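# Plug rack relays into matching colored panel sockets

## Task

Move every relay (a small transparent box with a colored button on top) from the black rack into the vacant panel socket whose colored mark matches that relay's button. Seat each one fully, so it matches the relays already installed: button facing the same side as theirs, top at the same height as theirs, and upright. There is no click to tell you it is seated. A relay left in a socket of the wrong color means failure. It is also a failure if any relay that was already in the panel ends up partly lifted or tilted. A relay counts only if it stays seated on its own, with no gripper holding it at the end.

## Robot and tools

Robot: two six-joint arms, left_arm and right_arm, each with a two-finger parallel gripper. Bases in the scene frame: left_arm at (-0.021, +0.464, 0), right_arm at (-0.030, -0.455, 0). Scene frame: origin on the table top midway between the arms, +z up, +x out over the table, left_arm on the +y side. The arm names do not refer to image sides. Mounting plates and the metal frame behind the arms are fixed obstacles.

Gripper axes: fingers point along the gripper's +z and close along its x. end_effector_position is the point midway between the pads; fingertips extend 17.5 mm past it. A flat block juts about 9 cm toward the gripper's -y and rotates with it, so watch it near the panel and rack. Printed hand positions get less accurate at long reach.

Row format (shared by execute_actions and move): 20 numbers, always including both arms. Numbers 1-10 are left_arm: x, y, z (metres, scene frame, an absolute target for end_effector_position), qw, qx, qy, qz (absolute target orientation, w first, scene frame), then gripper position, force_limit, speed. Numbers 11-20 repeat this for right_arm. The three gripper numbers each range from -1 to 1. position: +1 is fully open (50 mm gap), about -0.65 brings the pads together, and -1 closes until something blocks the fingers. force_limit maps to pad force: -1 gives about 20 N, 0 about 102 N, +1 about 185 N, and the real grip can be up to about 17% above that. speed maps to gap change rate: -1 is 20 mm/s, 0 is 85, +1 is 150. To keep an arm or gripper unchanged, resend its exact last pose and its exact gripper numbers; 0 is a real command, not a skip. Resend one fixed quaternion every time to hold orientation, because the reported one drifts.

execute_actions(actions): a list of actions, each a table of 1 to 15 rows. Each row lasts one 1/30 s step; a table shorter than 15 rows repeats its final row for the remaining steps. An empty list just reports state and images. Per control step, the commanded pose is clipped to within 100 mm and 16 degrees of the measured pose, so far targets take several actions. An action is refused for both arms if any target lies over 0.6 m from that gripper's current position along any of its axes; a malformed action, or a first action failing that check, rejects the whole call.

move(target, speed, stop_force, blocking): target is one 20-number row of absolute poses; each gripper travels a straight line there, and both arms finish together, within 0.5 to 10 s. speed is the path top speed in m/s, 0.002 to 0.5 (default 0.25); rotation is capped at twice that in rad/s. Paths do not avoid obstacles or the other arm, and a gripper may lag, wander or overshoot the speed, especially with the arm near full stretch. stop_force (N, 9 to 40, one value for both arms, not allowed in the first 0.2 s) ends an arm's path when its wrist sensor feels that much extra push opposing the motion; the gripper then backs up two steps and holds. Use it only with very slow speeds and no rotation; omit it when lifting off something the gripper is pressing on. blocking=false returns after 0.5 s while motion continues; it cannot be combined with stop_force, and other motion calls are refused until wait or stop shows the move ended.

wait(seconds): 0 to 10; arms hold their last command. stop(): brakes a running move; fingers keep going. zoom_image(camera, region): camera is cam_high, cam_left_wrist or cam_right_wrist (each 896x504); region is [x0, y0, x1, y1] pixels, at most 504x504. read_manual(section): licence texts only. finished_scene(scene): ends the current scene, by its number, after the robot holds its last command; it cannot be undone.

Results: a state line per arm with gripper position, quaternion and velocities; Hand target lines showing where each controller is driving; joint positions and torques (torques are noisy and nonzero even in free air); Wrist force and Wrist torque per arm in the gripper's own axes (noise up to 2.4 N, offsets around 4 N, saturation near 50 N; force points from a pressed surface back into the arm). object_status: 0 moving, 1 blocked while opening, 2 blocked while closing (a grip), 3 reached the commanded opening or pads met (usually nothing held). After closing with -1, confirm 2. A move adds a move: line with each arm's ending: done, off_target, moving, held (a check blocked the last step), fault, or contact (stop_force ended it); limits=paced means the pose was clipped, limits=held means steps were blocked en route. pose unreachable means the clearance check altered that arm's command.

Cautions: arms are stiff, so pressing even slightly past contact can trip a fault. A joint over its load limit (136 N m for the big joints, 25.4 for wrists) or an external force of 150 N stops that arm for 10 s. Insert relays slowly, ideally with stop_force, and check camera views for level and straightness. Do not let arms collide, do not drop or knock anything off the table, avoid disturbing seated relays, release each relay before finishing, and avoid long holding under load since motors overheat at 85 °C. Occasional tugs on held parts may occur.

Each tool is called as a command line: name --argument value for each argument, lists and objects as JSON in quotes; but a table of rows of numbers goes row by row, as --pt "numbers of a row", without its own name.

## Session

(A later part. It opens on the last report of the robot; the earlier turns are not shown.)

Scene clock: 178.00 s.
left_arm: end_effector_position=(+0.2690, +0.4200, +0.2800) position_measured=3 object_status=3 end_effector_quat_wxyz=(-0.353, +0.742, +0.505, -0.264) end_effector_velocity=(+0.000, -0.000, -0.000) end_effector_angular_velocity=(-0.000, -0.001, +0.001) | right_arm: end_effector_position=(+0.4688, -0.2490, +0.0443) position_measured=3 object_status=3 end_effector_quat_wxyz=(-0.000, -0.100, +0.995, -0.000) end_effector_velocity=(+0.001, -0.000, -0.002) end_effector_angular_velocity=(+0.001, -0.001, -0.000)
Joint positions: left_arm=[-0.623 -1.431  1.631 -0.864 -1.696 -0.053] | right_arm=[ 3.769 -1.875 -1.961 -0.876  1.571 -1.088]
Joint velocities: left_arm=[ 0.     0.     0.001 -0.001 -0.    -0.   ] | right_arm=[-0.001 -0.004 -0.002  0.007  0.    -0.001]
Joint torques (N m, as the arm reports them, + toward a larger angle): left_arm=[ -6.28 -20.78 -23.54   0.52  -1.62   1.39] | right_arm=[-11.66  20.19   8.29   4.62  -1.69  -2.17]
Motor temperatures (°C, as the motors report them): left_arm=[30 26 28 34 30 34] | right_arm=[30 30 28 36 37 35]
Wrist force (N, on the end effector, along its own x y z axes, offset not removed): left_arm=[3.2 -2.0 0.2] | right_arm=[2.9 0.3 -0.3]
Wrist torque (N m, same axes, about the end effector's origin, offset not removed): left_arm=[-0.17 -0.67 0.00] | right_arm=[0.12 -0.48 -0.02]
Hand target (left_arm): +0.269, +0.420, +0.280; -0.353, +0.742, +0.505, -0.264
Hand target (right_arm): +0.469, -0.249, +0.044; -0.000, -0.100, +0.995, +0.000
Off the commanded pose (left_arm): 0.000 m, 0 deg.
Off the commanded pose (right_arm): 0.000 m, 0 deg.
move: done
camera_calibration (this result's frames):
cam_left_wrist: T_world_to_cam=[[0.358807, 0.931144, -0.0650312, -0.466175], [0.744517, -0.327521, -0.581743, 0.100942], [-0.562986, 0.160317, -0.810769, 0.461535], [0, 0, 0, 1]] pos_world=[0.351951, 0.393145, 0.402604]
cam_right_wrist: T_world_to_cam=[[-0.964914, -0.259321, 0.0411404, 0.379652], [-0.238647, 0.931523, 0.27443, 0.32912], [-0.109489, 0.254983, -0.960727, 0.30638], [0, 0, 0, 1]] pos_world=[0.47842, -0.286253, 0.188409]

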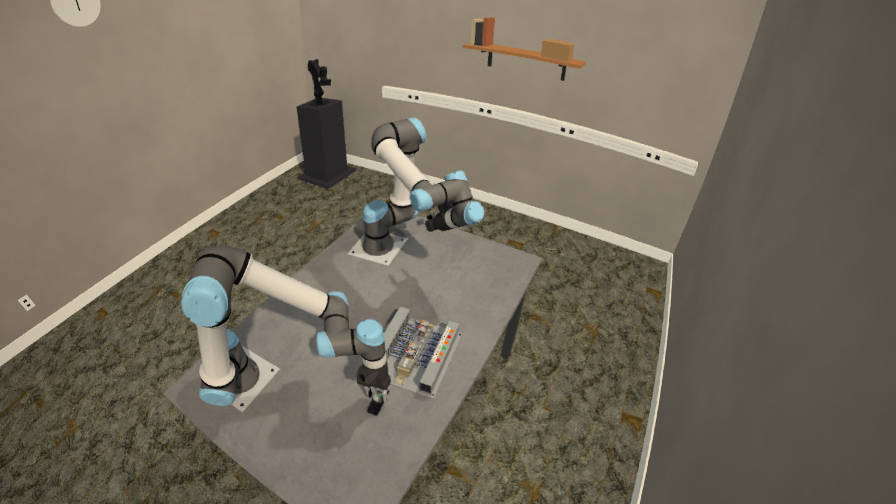

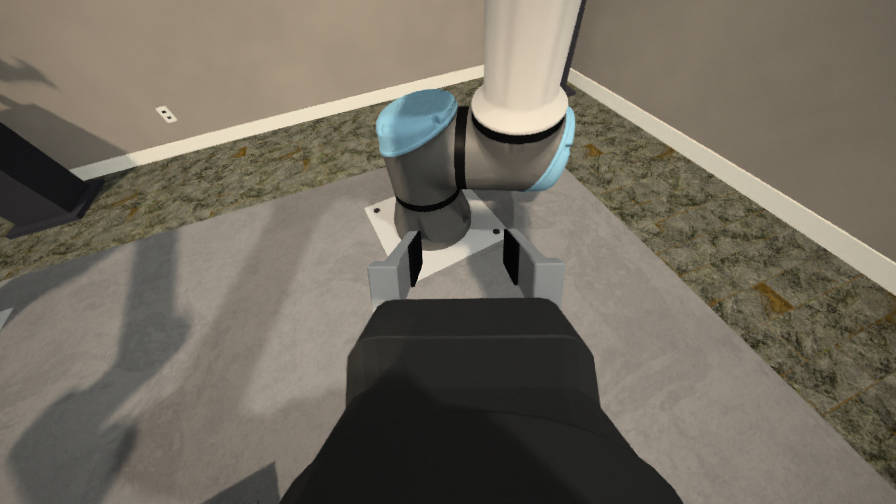

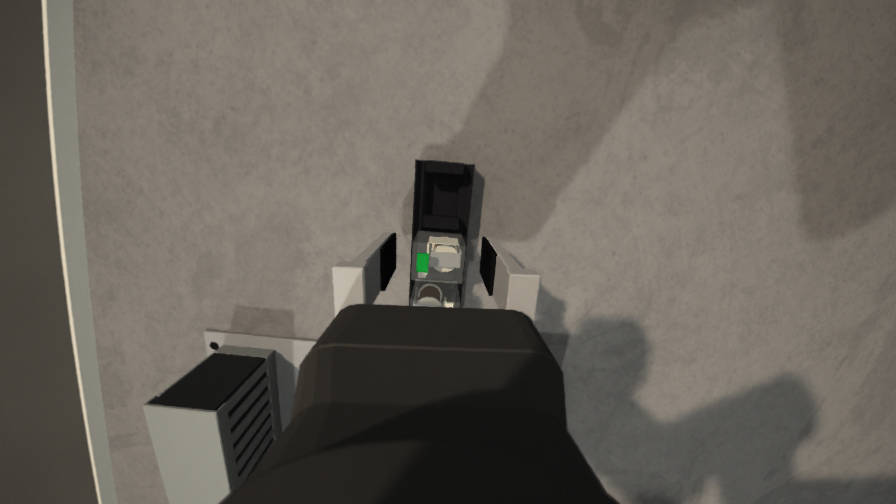

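execute_actions --actions '[[[0.269,0.42,0.28,-0.353,0.742,0.505,-0.264,1,0,0, 0.4689,-0.2490,0.044,0,0.1002,-0.9950,0,-1,-0.3,0]],[[0.269,0.42,0.28,-0.353,0.742,0.505,-0.264,1,0,0, 0.4689,-0.2490,0.044,0,0.1002,-0.9950,0,-1,-0.3,0]]]'

move --target '[0.269,0.42,0.28,-0.353,0.742,0.505,-0.264,1,0,0, 0.4689,-0.2490,0.11,0,0.1002,-0.9950,0,-1,-0.3,0]' --speed 0.15

zoom_image --camera "cam_right_wrist" --region '[370,200,510,310]'

Scene clock: 183.23 s.
left_arm: end_effector_position=(+0.2690, +0.4200, +0.2800) position_measured=3 object_status=3 end_effector_quat_wxyz=(-0.353, +0.742, +0.505, -0.264) end_effector_velocity=(-0.000, +0.000, -0.000) end_effector_angular_velocity=(+0.001, +0.001, -0.001) | right_arm: end_effector_position=(+0.4689, -0.2490, +0.0440) position_measured=119 object_status=2 end_effector_quat_wxyz=(-0.000, -0.100, +0.995, -0.000) end_effector_velocity=(+0.000, -0.000, +0.000) end_effector_angular_velocity=(+0.000, -0.000, -0.000)
Joint positions: left_arm=[-0.623 -1.431  1.631 -0.864 -1.696 -0.053] | right_arm=[ 3.769 -1.876 -1.962 -0.875  1.571 -1.088]
Joint velocities: left_arm=[ 0.    -0.     0.001  0.     0.001 -0.   ] | right_arm=[-0.  0.  0. -0.  0. -0.]
Joint torques (N m, as the arm reports them, + toward a larger angle): left_arm=[ -5.89 -21.44 -23.79   0.37  -1.52   1.32] | right_arm=[-12.34  21.06  22.5    4.79  -0.87  -2.28]
Motor temperatures (°C, as the motors report them): left_arm=[30 26 28 34 30 34] | right_arm=[30 30 28 36 37 35]
Wrist force (N, on the end effector, along its own x y z axes, offset not removed): left_arm=[3.0 -1.1 1.3] | right_arm=[1.7 2.7 1.1]
Wrist torque (N m, same axes, about the end effector's origin, offset not removed): left_arm=[-0.07 -0.63 0.06] | right_arm=[0.51 -0.31 0.00]
Hand target (left_arm): +0.269, +0.420, +0.280; -0.353, +0.742, +0.505, -0.264
Hand target (right_arm): +0.469, -0.249, +0.044; +0.000, -0.100, +0.995, +0.000
Off the commanded pose (left_arm): 0.000 m, 0 deg.
Off the commanded pose (right_arm): 0.000 m, 0 deg.
camera_calibration (this result's frames):
cam_left_wrist: T_world_to_cam=[[0.358807, 0.931144, -0.0650312, -0.466175], [0.744517, -0.327521, -0.581743, 0.100942], [-0.562985, 0.160317, -0.810769, 0.461535], [0, 0, 0, 1]] pos_world=[0.351951, 0.393145, 0.402604]
cam_right_wrist: T_world_to_cam=[[-0.964913, -0.259322, 0.0411711, 0.379688], [-0.238641, 0.931529, 0.274416, 0.329229], [-0.109514, 0.254963, -0.960729, 0.306133], [0, 0, 0, 1]] pos_world=[0.47846, -0.286277, 0.188133]

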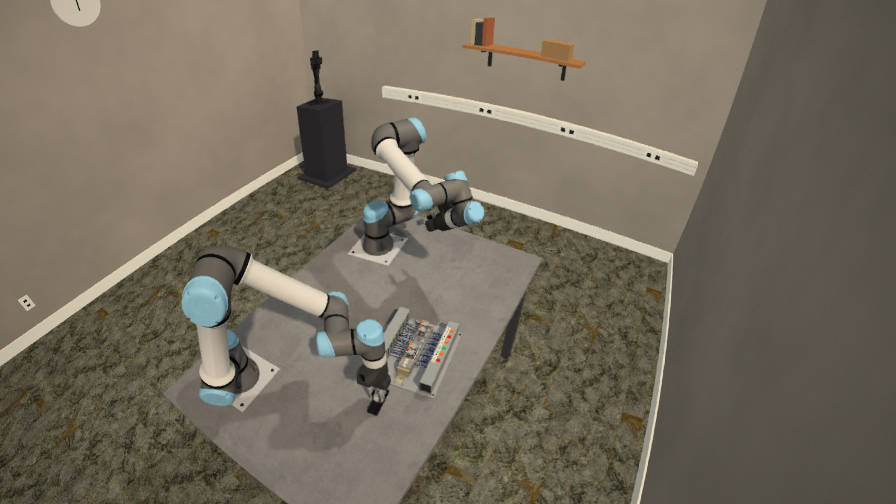

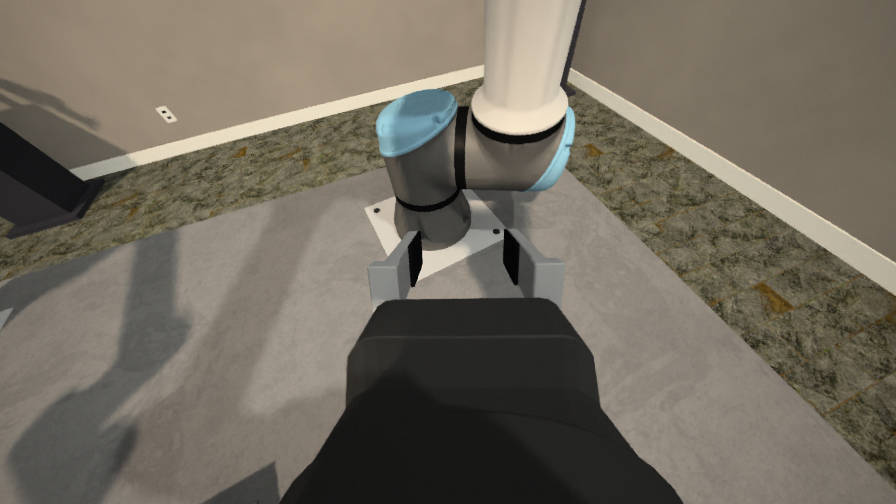

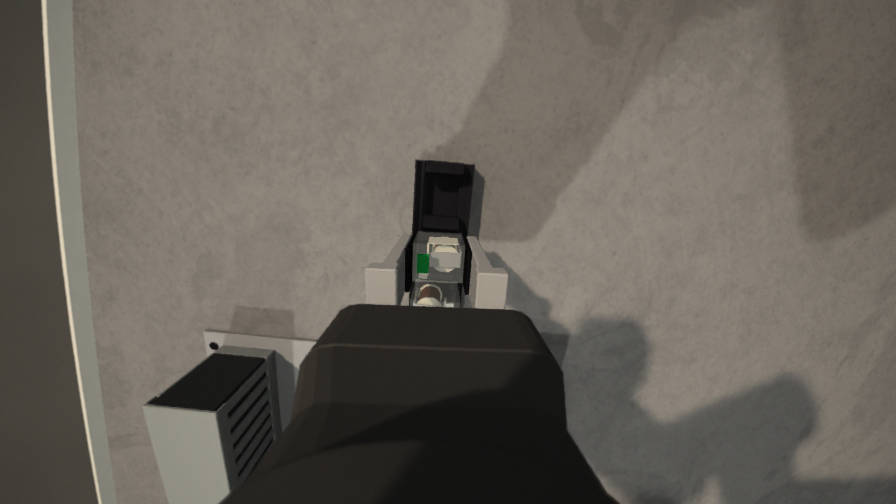

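Scene clock: 184.23 s.
left_arm: end_effector_position=(+0.2690, +0.4200, +0.2800) position_measured=3 object_status=3 end_effector_quat_wxyz=(-0.353, +0.742, +0.505, -0.264) end_effector_velocity=(+0.000, -0.000, +0.000) end_effector_angular_velocity=(-0.001, -0.001, +0.001) | right_arm: end_effector_position=(+0.4691, -0.2490, +0.1097) position_measured=119 object_status=2 end_effector_quat_wxyz=(+0.000, -0.100, +0.995, -0.000) end_effector_velocity=(+0.000, +0.000, +0.002) end_effector_angular_velocity=(+0.000, -0.000, -0.001)
Joint positions: left_arm=[-0.623 -1.431  1.631 -0.864 -1.696 -0.053] | right_arm=[ 3.769 -1.782 -1.883 -1.048  1.571 -1.088]
Joint velocities: left_arm=[ 0.001  0.    -0.001 -0.001 -0.001  0.   ] | right_arm=[-0.     0.003  0.003 -0.006 -0.     0.001]
Joint torques (N m, as the arm reports them, + toward a larger angle): left_arm=[ -5.76 -20.98 -23.61   0.52  -1.61   1.3 ] | right_arm=[ 9.42 46.37 32.8   1.86  0.7   2.54]
Motor temperatures (°C, as the motors report them): left_arm=[30 26 28 34 30 34] | right_arm=[30 30 28 36 37 35]
Wrist force (N, on the end effector, along its own x y z axes, offset not removed): left_arm=[3.1 -1.2 -0.8] | right_arm=[1.9 1.5 0.5]
Wrist torque (N m, same axes, about the end effector's origin, offset not removed): left_arm=[-0.14 -0.60 0.05] | right_arm=[0.30 -0.34 0.02]
Hand target (left_arm): +0.269, +0.420, +0.280; -0.353, +0.742, +0.505, -0.264
Hand target (right_arm): +0.469, -0.249, +0.110; +0.000, -0.100, +0.995, +0.000
Off the commanded pose (left_arm): 0.000 m, 0 deg.
Off the commanded pose (right_arm): 0.000 m, 0 deg.
move: done
camera_calibration (this result's frames):
cam_left_wrist: T_world_to_cam=[[0.358807, 0.931144, -0.0650313, -0.466175], [0.744517, -0.327521, -0.581743, 0.100942], [-0.562986, 0.160316, -0.810769, 0.461535], [0, 0, 0, 1]] pos_world=[0.351951, 0.393145, 0.402604]
cam_right_wrist: T_world_to_cam=[[-0.964959, -0.259176, 0.0410139, 0.377264], [-0.238549, 0.931575, 0.27434, 0.311224], [-0.10931, 0.254943, -0.960758, 0.369205], [0, 0, 0, 1]] pos_world=[0.478644, -0.286277, 0.253862]

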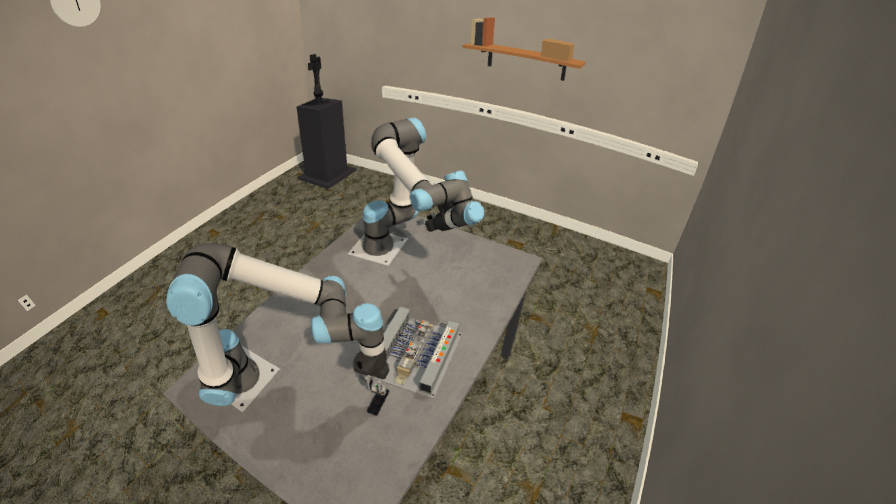

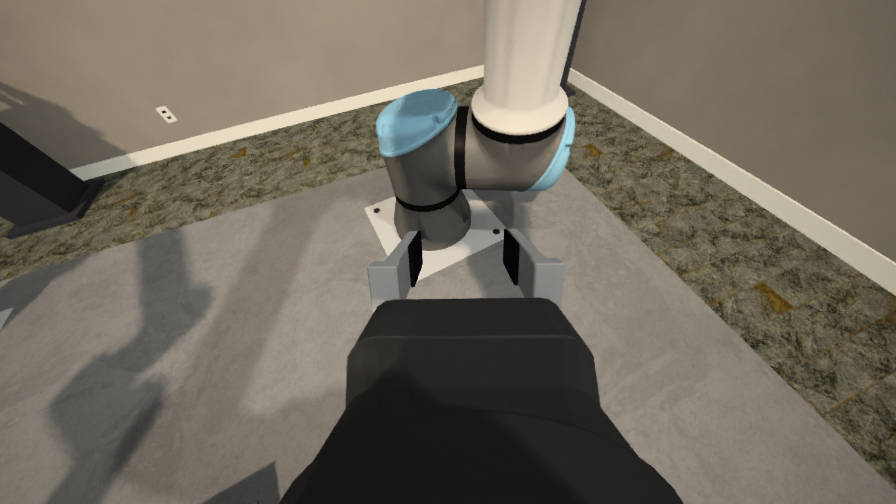

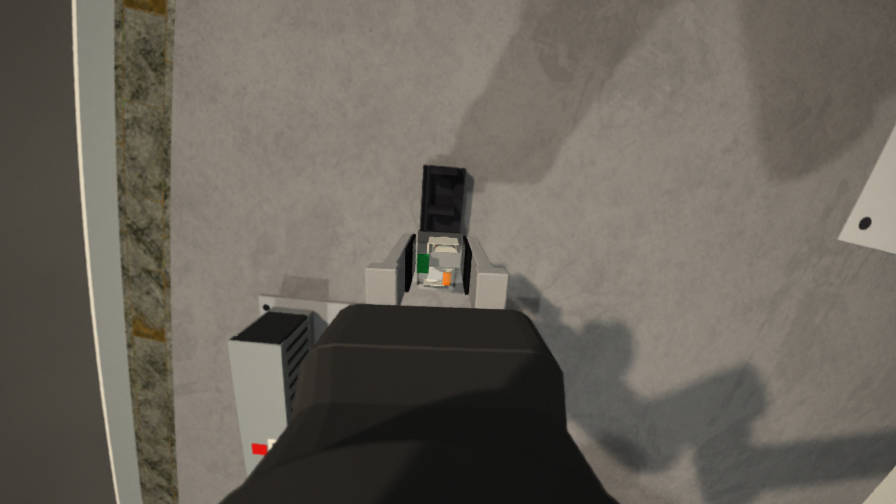

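Region (370, 200, 510, 310) of cam_right_wrist's 896x504 image, scaled by 3.600, with more detail than that image has; it fills the top 396 rows of this view, and the rest is white.

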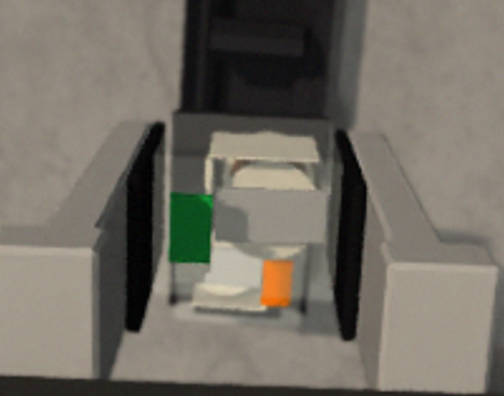

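move --target '[0.269,0.42,0.28,-0.353,0.742,0.505,-0.264,1,0,0, 0.4642,0.0158,0.13,0,0.9969,0.0785,0,-1,-0.3,0]' --speed 0.5

move --target '[0.269,0.42,0.28,-0.353,0.742,0.505,-0.264,1,0,0, 0.4642,0.0158,0.078,0,0.9969,0.0785,0,-1,-0.3,0]' --speed 0.1

zoom_image --camera "cam_right_wrist" --region '[360,120,520,310]'

Scene clock: 192.30 s.
left_arm: end_effector_position=(+0.2690, +0.4200, +0.2800) position_measured=3 object_status=3 end_effector_quat_wxyz=(-0.353, +0.742, +0.505, -0.264) end_effector_velocity=(-0.001, +0.000, -0.000) end_effector_angular_velocity=(+0.001, +0.002, +0.001) | right_arm: end_effector_position=(+0.4645, +0.0157, +0.1297) position_measured=119 object_status=2 end_effector_quat_wxyz=(+0.000, +0.997, +0.078, +0.000) end_effector_velocity=(-0.000, +0.001, -0.000) end_effector_angular_velocity=(-0.001, +0.002, +0.012)
Joint positions: left_arm=[-0.623 -1.431  1.631 -0.864 -1.696 -0.053] | right_arm=[ 4.016 -2.032 -1.476 -1.204  1.57  -3.938]
Joint velocities: left_arm=[ 0.001 -0.     0.001  0.001 -0.001 -0.   ] | right_arm=[ 0.    -0.003  0.005 -0.004  0.001 -0.012]
Joint torques (N m, as the arm reports them, + toward a larger angle): left_arm=[ -5.33 -21.42 -22.71   0.8   -1.31   1.44] | right_arm=[14.24 32.49 35.17  1.55  1.36 -2.11]
Motor temperatures (°C, as the motors report them): left_arm=[30 26 28 34 30 34] | right_arm=[30 30 28 36 37 35]
Wrist force (N, on the end effector, along its own x y z axes, offset not removed): left_arm=[2.3 -0.7 1.0] | right_arm=[1.4 0.7 1.2]
Wrist torque (N m, same axes, about the end effector's origin, offset not removed): left_arm=[0.05 -0.55 0.11] | right_arm=[0.17 -0.27 -0.02]
Hand target (left_arm): +0.269, +0.420, +0.280; -0.353, +0.742, +0.505, -0.264
Hand target (right_arm): +0.465, +0.016, +0.130; +0.000, +0.997, +0.078, +0.000
Off the commanded pose (left_arm): 0.000 m, 0 deg.
Off the commanded pose (right_arm): 0.000 m, 0 deg.
move: done
camera_calibration (this result's frames):
cam_left_wrist: T_world_to_cam=[[0.358807, 0.931144, -0.065031, -0.466175], [0.744517, -0.327521, -0.581743, 0.100942], [-0.562986, 0.160317, -0.810769, 0.461535], [0, 0, 0, 1]] pos_world=[0.351951, 0.393145, 0.402604]
cam_right_wrist: T_world_to_cam=[[0.975557, 0.215811, 0.0413937, -0.468274], [0.196534, -0.941156, 0.274954, -0.114792], [0.098296, -0.260098, -0.960566, 0.232082], [0, 0, 0, 1]] pos_world=[0.456576, 0.053386, 0.273876]

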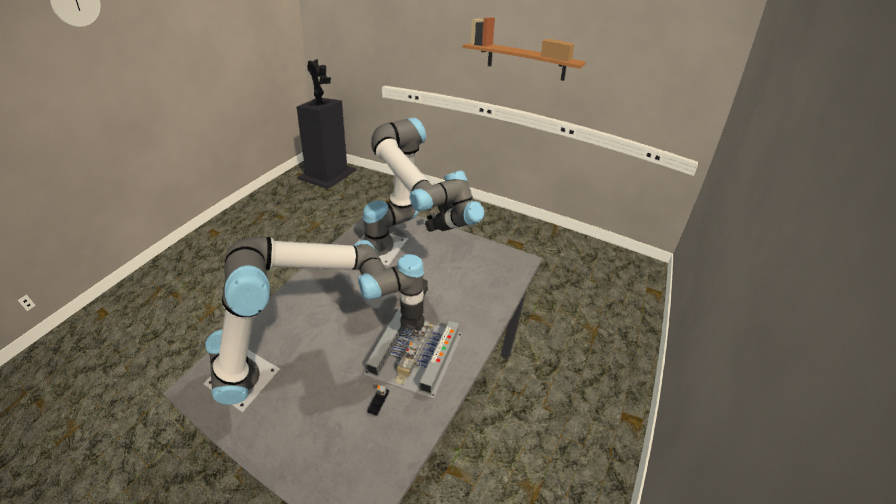

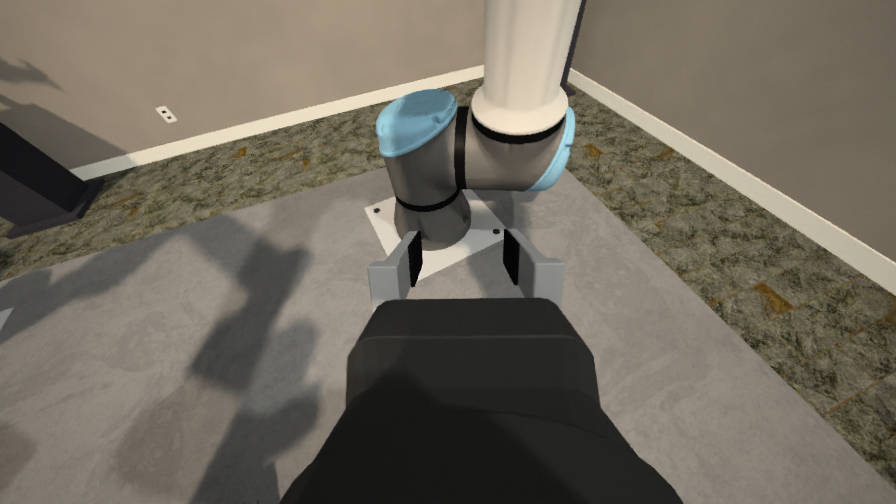

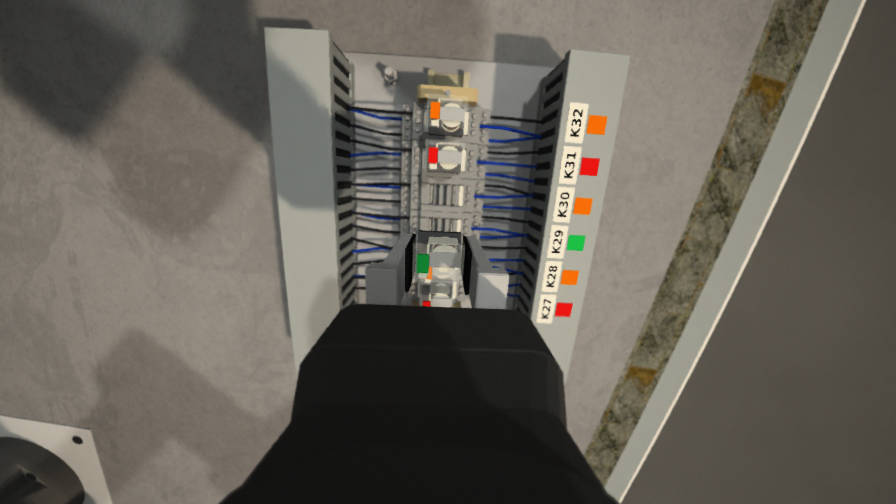

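Scene clock: 193.30 s.
left_arm: end_effector_position=(+0.2690, +0.4200, +0.2800) position_measured=3 object_status=3 end_effector_quat_wxyz=(-0.353, +0.742, +0.505, -0.264) end_effector_velocity=(-0.001, +0.000, -0.000) end_effector_angular_velocity=(+0.001, +0.002, -0.000) | right_arm: end_effector_position=(+0.4641, +0.0157, +0.0783) position_measured=119 object_status=2 end_effector_quat_wxyz=(+0.000, +0.997, +0.079, -0.000) end_effector_velocity=(+0.000, +0.000, -0.003) end_effector_angular_velocity=(+0.001, -0.001, -0.000)
Joint positions: left_arm=[-0.623 -1.431  1.631 -0.864 -1.696 -0.053] | right_arm=[ 4.016 -2.082 -1.543 -1.087  1.571 -3.939]
Joint velocities: left_arm=[-0.    -0.     0.002  0.    -0.     0.   ] | right_arm=[-0.    -0.003 -0.002  0.007 -0.    -0.   ]
Joint torques (N m, as the arm reports them, + toward a larger angle): left_arm=[ -6.7  -21.2  -22.71   0.57  -1.36   1.34] | right_arm=[14.06 32.2  11.74  4.93  1.38 -2.02]
Motor temperatures (°C, as the motors report them): left_arm=[30 26 28 34 30 34] | right_arm=[30 30 28 36 37 35]
Wrist force (N, on the end effector, along its own x y z axes, offset not removed): left_arm=[3.0 -1.1 0.5] | right_arm=[2.1 -0.8 1.3]
Wrist torque (N m, same axes, about the end effector's origin, offset not removed): left_arm=[-0.09 -0.61 0.02] | right_arm=[-0.04 -0.32 -0.07]
Hand target (left_arm): +0.269, +0.420, +0.280; -0.353, +0.742, +0.505, -0.264
Hand target (right_arm): +0.464, +0.016, +0.078; +0.000, +0.997, +0.079, -0.000
Off the commanded pose (left_arm): 0.000 m, 0 deg.
Off the commanded pose (right_arm): 0.000 m, 0 deg.
move: done
camera_calibration (this result's frames):
cam_left_wrist: T_world_to_cam=[[0.358807, 0.931144, -0.0650311, -0.466175], [0.744516, -0.327521, -0.581743, 0.100942], [-0.562986, 0.160317, -0.810769, 0.461535], [0, 0, 0, 1]] pos_world=[0.351951, 0.393145, 0.402604]
cam_right_wrist: T_world_to_cam=[[0.975294, 0.217053, 0.0411004, -0.465624], [0.19786, -0.941023, 0.27446, -0.101113], [0.0982486, -0.259547, -0.96072, 0.182717], [0, 0, 0, 1]] pos_world=[0.456175, 0.0533391, 0.222428]

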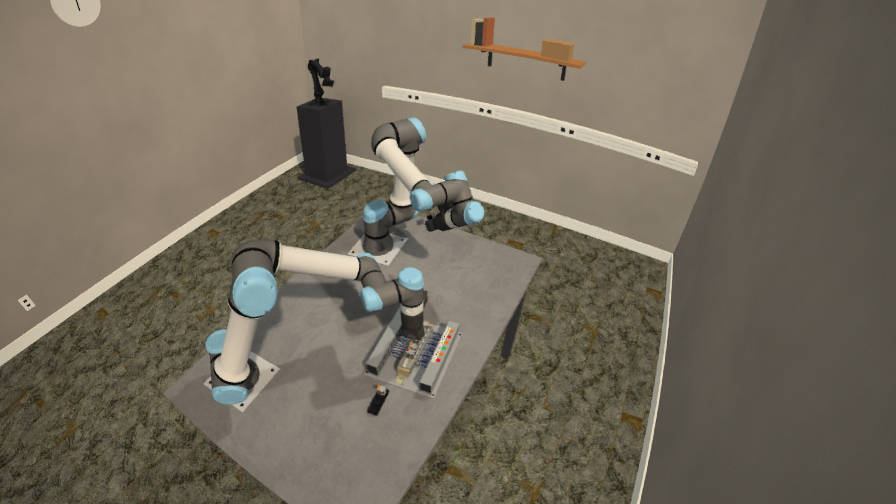

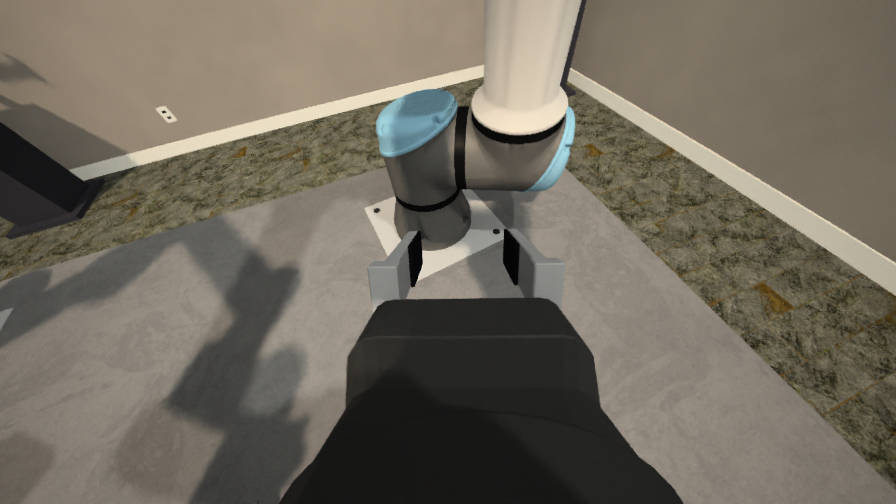

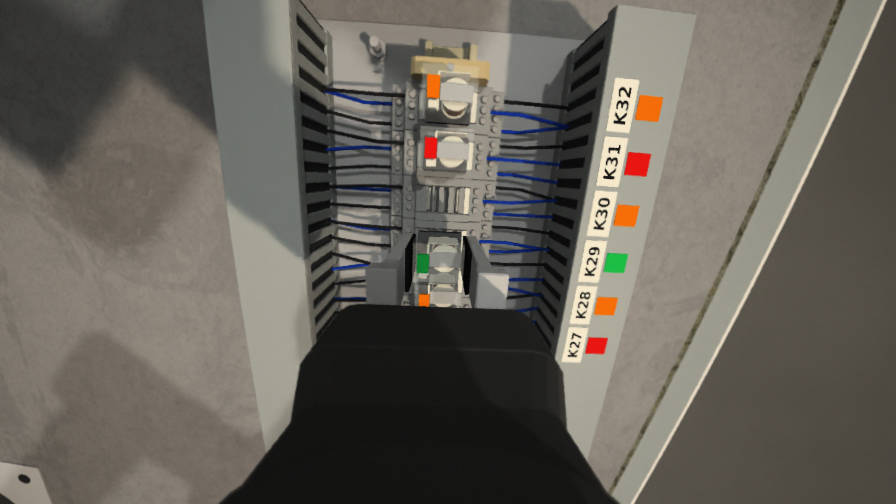

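Region (360, 120, 520, 310) of cam_right_wrist's 896x504 image, scaled by 2.653, with more detail than that image has; it fills the left 424 columns of this view, and the rest is white.

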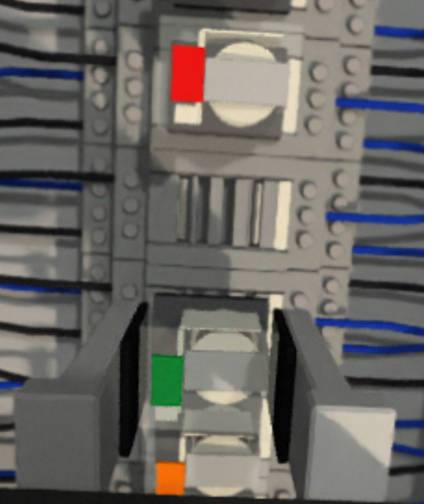

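move --target '[0.269,0.42,0.28,-0.353,0.742,0.505,-0.264,1,0,0, 0.4649,0.0155,0.074,0,0.9969,0.0785,0,-1,-0.3,0]' --speed 0.02

move --target '[0.269,0.42,0.28,-0.353,0.742,0.505,-0.264,1,0,0, 0.4649,0.0155,0.066,0,0.9969,0.0785,0,-1,-0.3,0]' --speed 0.005 --stop_force 12

zoom_image --camera "cam_right_wrist" --region '[360,120,520,310]'

Scene clock: 201.23 s.
left_arm: end_effector_position=(+0.2690, +0.4200, +0.2800) position_measured=3 object_status=3 end_effector_quat_wxyz=(-0.353, +0.742, +0.505, -0.264) end_effector_velocity=(+0.000, -0.000, +0.000) end_effector_angular_velocity=(-0.001, -0.001, -0.001) | right_arm: end_effector_position=(+0.4648, +0.0155, +0.0742) position_measured=119 object_status=2 end_effector_quat_wxyz=(+0.000, +0.997, +0.079, -0.000) end_effector_velocity=(+0.001, +0.000, -0.001) end_effector_angular_velocity=(+0.001, -0.001, -0.000)
Joint positions: left_arm=[-0.623 -1.431  1.631 -0.864 -1.696 -0.053] | right_arm=[ 4.015 -2.087 -1.546 -1.079  1.571 -3.94 ]
Joint velocities: left_arm=[-0.001 -0.    -0.001 -0.001 -0.    -0.   ] | right_arm=[-0.001 -0.002 -0.001  0.004  0.    -0.   ]
Joint torques (N m, as the arm reports them, + toward a larger angle): left_arm=[ -5.76 -21.76 -22.84   0.55  -1.22   1.39] | right_arm=[-11.99  32.42  12.67   4.97   1.33  -2.12]
Motor temperatures (°C, as the motors report them): left_arm=[30 26 28 34 30 34] | right_arm=[30 30 28 36 37 35]
Wrist force (N, on the end effector, along its own x y z axes, offset not removed): left_arm=[2.2 0.0 0.3] | right_arm=[1.9 1.5 0.9]
Wrist torque (N m, same axes, about the end effector's origin, offset not removed): left_arm=[0.14 -0.54 0.02] | right_arm=[0.35 -0.33 0.06]
Hand target (left_arm): +0.269, +0.420, +0.280; -0.353, +0.742, +0.505, -0.264
Hand target (right_arm): +0.465, +0.015, +0.074; -0.000, +0.997, +0.079, -0.000
Off the commanded pose (left_arm): 0.000 m, 0 deg.
Off the commanded pose (right_arm): 0.000 m, 0 deg.
move: done
camera_calibration (this result's frames):
cam_left_wrist: T_world_to_cam=[[0.358807, 0.931144, -0.0650311, -0.466175], [0.744517, -0.327521, -0.581743, 0.100942], [-0.562985, 0.160317, -0.810769, 0.461535], [0, 0, 0, 1]] pos_world=[0.351951, 0.393145, 0.402604]
cam_right_wrist: T_world_to_cam=[[0.975287, 0.217082, 0.0411186, -0.466128], [0.197885, -0.941022, 0.274442, -0.100307], [0.09827, -0.259523, -0.960724, 0.178657], [0, 0, 0, 1]] pos_world=[0.456901, 0.0531621, 0.218335]

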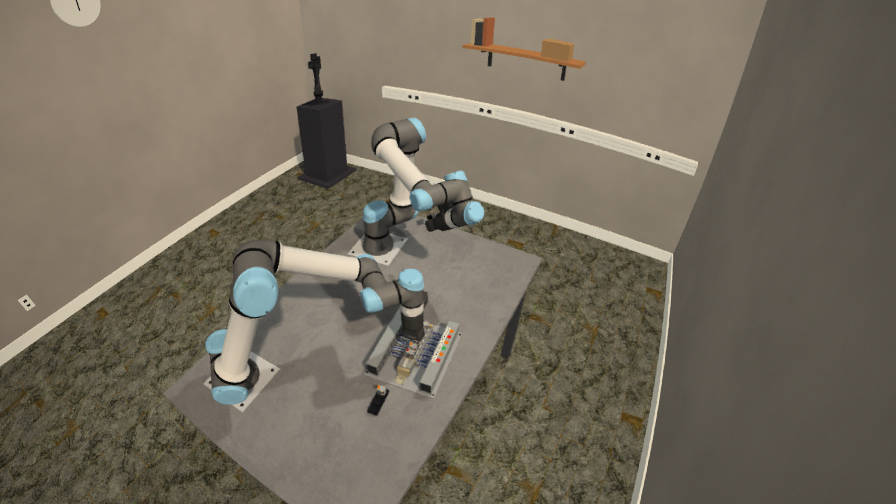

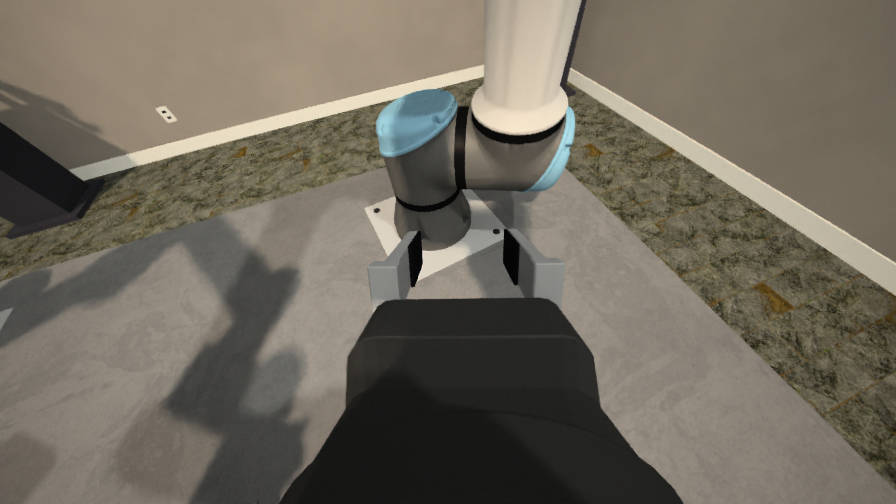

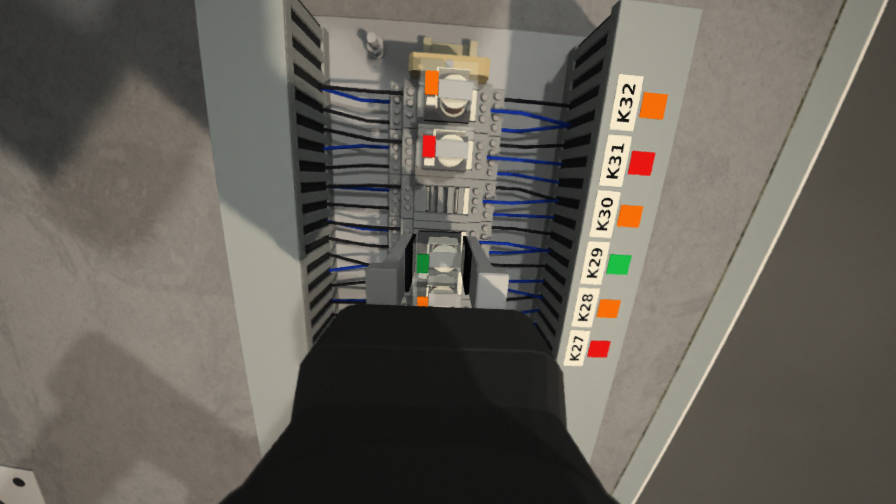

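Scene clock: 202.63 s.
left_arm: end_effector_position=(+0.2690, +0.4200, +0.2800) position_measured=3 object_status=3 end_effector_quat_wxyz=(-0.353, +0.742, +0.505, -0.264) end_effector_velocity=(-0.000, +0.000, -0.000) end_effector_angular_velocity=(+0.001, +0.001, -0.001) | right_arm: end_effector_position=(+0.4648, +0.0155, +0.0689) position_measured=119 object_status=2 end_effector_quat_wxyz=(+0.000, +0.997, +0.079, -0.000) end_effector_velocity=(-0.000, -0.001, +0.000) end_effector_angular_velocity=(-0.003, +0.002, +0.000)
Joint positions: left_arm=[-0.623 -1.431  1.631 -0.864 -1.696 -0.053] | right_arm=[ 4.015 -2.093 -1.552 -1.067  1.571 -3.94 ]
Joint velocities: left_arm=[-0.    -0.     0.001  0.001  0.001 -0.   ] | right_arm=[ 0.     0.     0.001 -0.004 -0.    -0.   ]
Joint torques (N m, as the arm reports them, + toward a larger angle): left_arm=[ -5.5  -20.81 -22.31   0.52  -1.41   1.21] | right_arm=[-11.71  48.55  22.88  -1.53   0.51  -2.01]
Motor temperatures (°C, as the motors report them): left_arm=[30 26 28 34 30 34] | right_arm=[30 30 28 36 37 35]
Wrist force (N, on the end effector, along its own x y z axes, offset not removed): left_arm=[4.2 -1.7 -0.3] | right_arm=[3.6 -1.0 -17.4]
Wrist torque (N m, same axes, about the end effector's origin, offset not removed): left_arm=[-0.23 -0.88 0.03] | right_arm=[0.34 -0.20 0.13]
Hand target (left_arm): +0.269, +0.420, +0.280; -0.353, +0.742, +0.505, -0.264
Hand target (right_arm): +0.465, +0.016, +0.069; -0.000, +0.997, +0.079, +0.000
Off the commanded pose (left_arm): 0.000 m, 0 deg.
Off the commanded pose (right_arm): 0.003 m, 0 deg.
move: contact (right_arm)
camera_calibration (this result's frames):
cam_left_wrist: T_world_to_cam=[[0.358807, 0.931144, -0.0650311, -0.466175], [0.744517, -0.327521, -0.581743, 0.100942], [-0.562986, 0.160317, -0.810769, 0.461535], [0, 0, 0, 1]] pos_world=[0.351951, 0.393145, 0.402604]
cam_right_wrist: T_world_to_cam=[[0.975297, 0.21707, 0.0409351, -0.46587], [0.197913, -0.940992, 0.274526, -0.0989403], [0.0981111, -0.259643, -0.960708, 0.173683], [0, 0, 0, 1]] pos_world=[0.456903, 0.05312, 0.213091]

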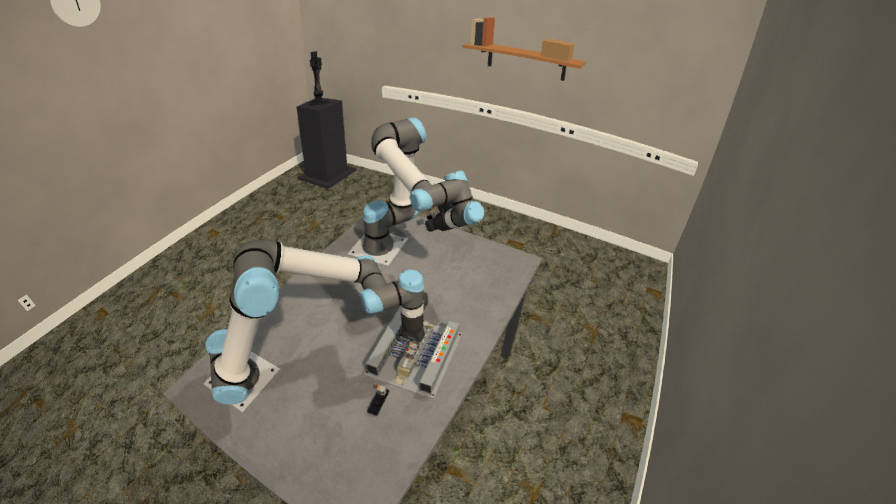

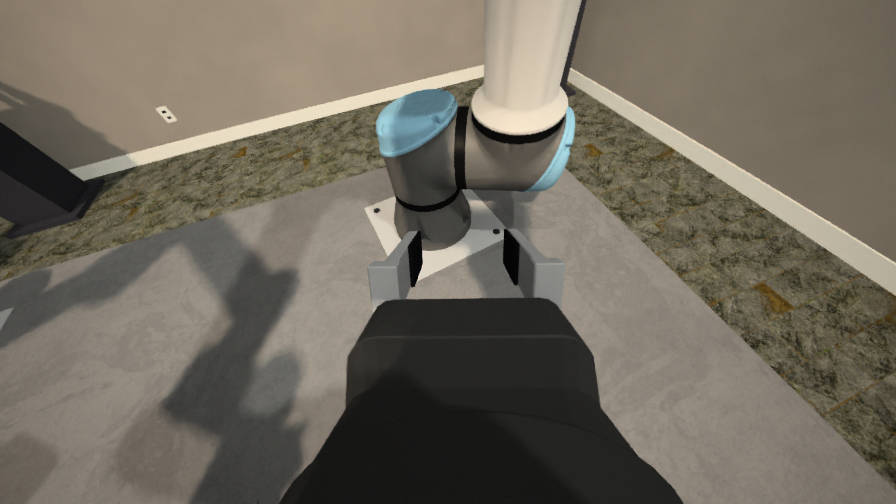

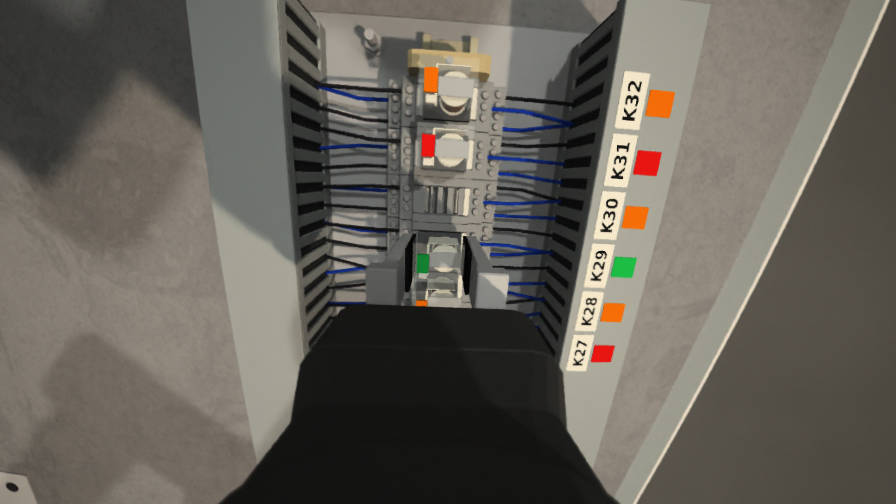

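Region (360, 120, 520, 310) of cam_right_wrist's 896x504 image, scaled by 2.653, with more detail than that image has; it fills the left 424 columns of this view, and the rest is white.

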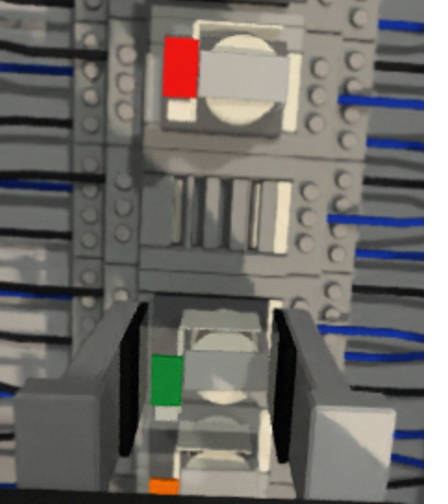

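Same contact height (0.0689); alignment matches. Push.

move --target '[0.269,0.42,0.28,-0.353,0.742,0.505,-0.264,1,0,0, 0.4649,0.0155,0.060,0,0.9969,0.0785,0,-1,-0.3,0]' --speed 0.003 --stop_force 38

zoom_image --camera "cam_right_wrist" --region '[360,120,520,310]'

Scene clock: 207.07 s.
left_arm: end_effector_position=(+0.2690, +0.4200, +0.2800) position_measured=3 object_status=3 end_effector_quat_wxyz=(-0.353, +0.742, +0.505, -0.264) end_effector_velocity=(+0.001, +0.000, -0.000) end_effector_angular_velocity=(-0.001, -0.002, -0.001) | right_arm: end_effector_position=(+0.4649, +0.0155, +0.0643) position_measured=119 object_status=2 end_effector_quat_wxyz=(-0.000, +0.997, +0.079, +0.000) end_effector_velocity=(-0.001, -0.001, -0.001) end_effector_angular_velocity=(-0.004, +0.003, -0.000)
Joint positions: left_arm=[-0.623 -1.431  1.631 -0.864 -1.696 -0.053] | right_arm=[ 4.015 -2.099 -1.557 -1.057  1.571 -3.94 ]
Joint velocities: left_arm=[ 0.    -0.    -0.    -0.002  0.001  0.   ] | right_arm=[-0.    -0.    -0.    -0.005  0.     0.   ]
Joint torques (N m, as the arm reports them, + toward a larger angle): left_arm=[ -6.42 -20.84 -22.75   0.37  -1.12   1.22] | right_arm=[-11.62  18.51   5.94  -1.28  -2.    -1.81]
Motor temperatures (°C, as the motors report them): left_arm=[30 26 28 34 30 34] | right_arm=[30 30 28 36 37 35]
Wrist force (N, on the end effector, along its own x y z axes, offset not removed): left_arm=[2.3 -0.3 0.3] | right_arm=[-6.3 2.9 -44.8]
Wrist torque (N m, same axes, about the end effector's origin, offset not removed): left_arm=[0.03 -0.56 0.10] | right_arm=[0.07 -0.27 0.09]
Hand target (left_arm): +0.269, +0.420, +0.280; -0.353, +0.742, +0.505, -0.264
Hand target (right_arm): +0.465, +0.016, +0.065; -0.000, +0.997, +0.079, +0.000
Off the commanded pose (left_arm): 0.000 m, 0 deg.
Off the commanded pose (right_arm): 0.004 m, 0 deg.
move: contact (right_arm)
camera_calibration (this result's frames):
cam_left_wrist: T_world_to_cam=[[0.358807, 0.931144, -0.0650312, -0.466175], [0.744517, -0.327521, -0.581743, 0.100942], [-0.562986, 0.160317, -0.810769, 0.461535], [0, 0, 0, 1]] pos_world=[0.351951, 0.393145, 0.402604]
cam_right_wrist: T_world_to_cam=[[0.975288, 0.217062, 0.0411904, -0.465764], [0.197856, -0.941055, 0.274352, -0.0975998], [0.0983137, -0.259423, -0.960747, 0.169149], [0, 0, 0, 1]] pos_world=[0.456936, 0.0531339, 0.208471]

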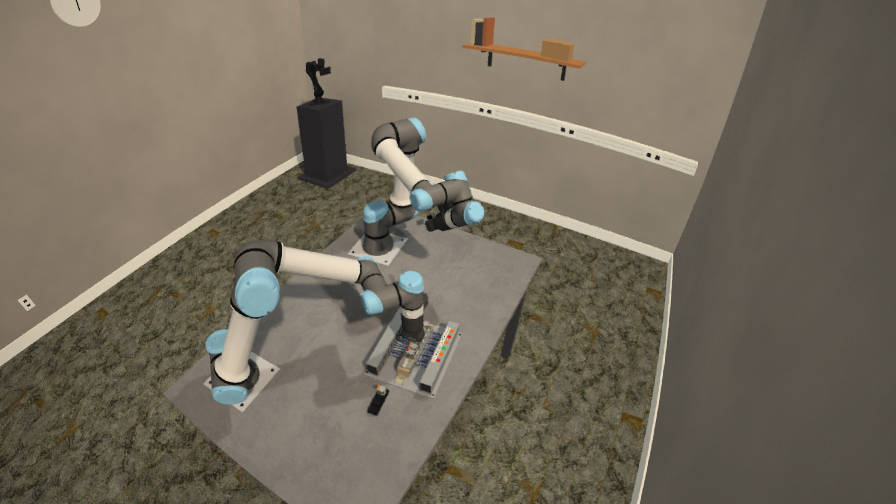

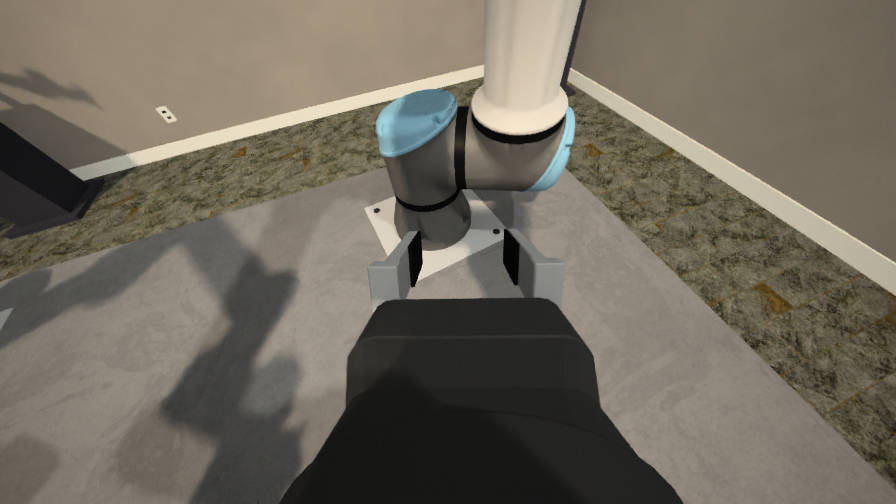

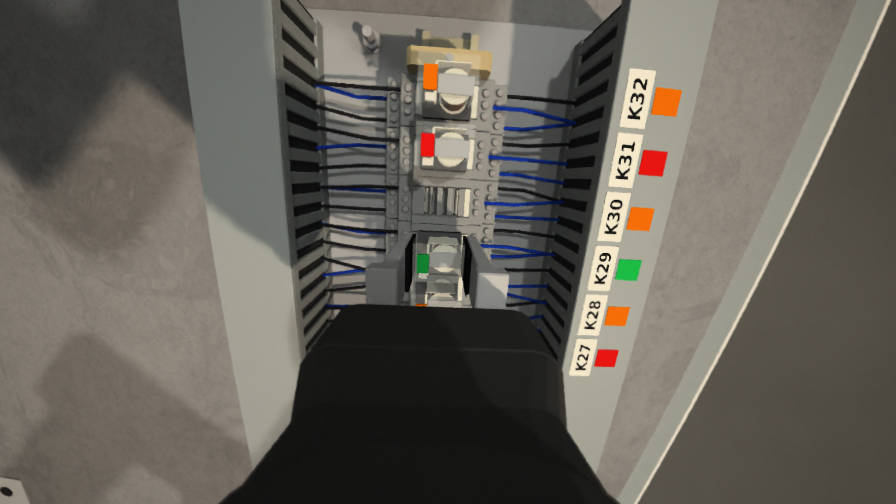

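Region (360, 120, 520, 310) of cam_right_wrist's 896x504 image, scaled by 2.653, with more detail than that image has; it fills the left 424 columns of this view, and the rest is white.

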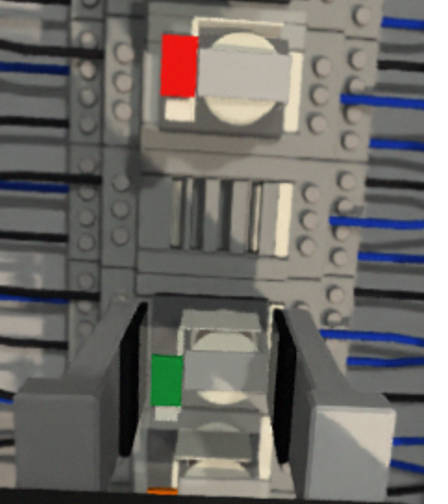

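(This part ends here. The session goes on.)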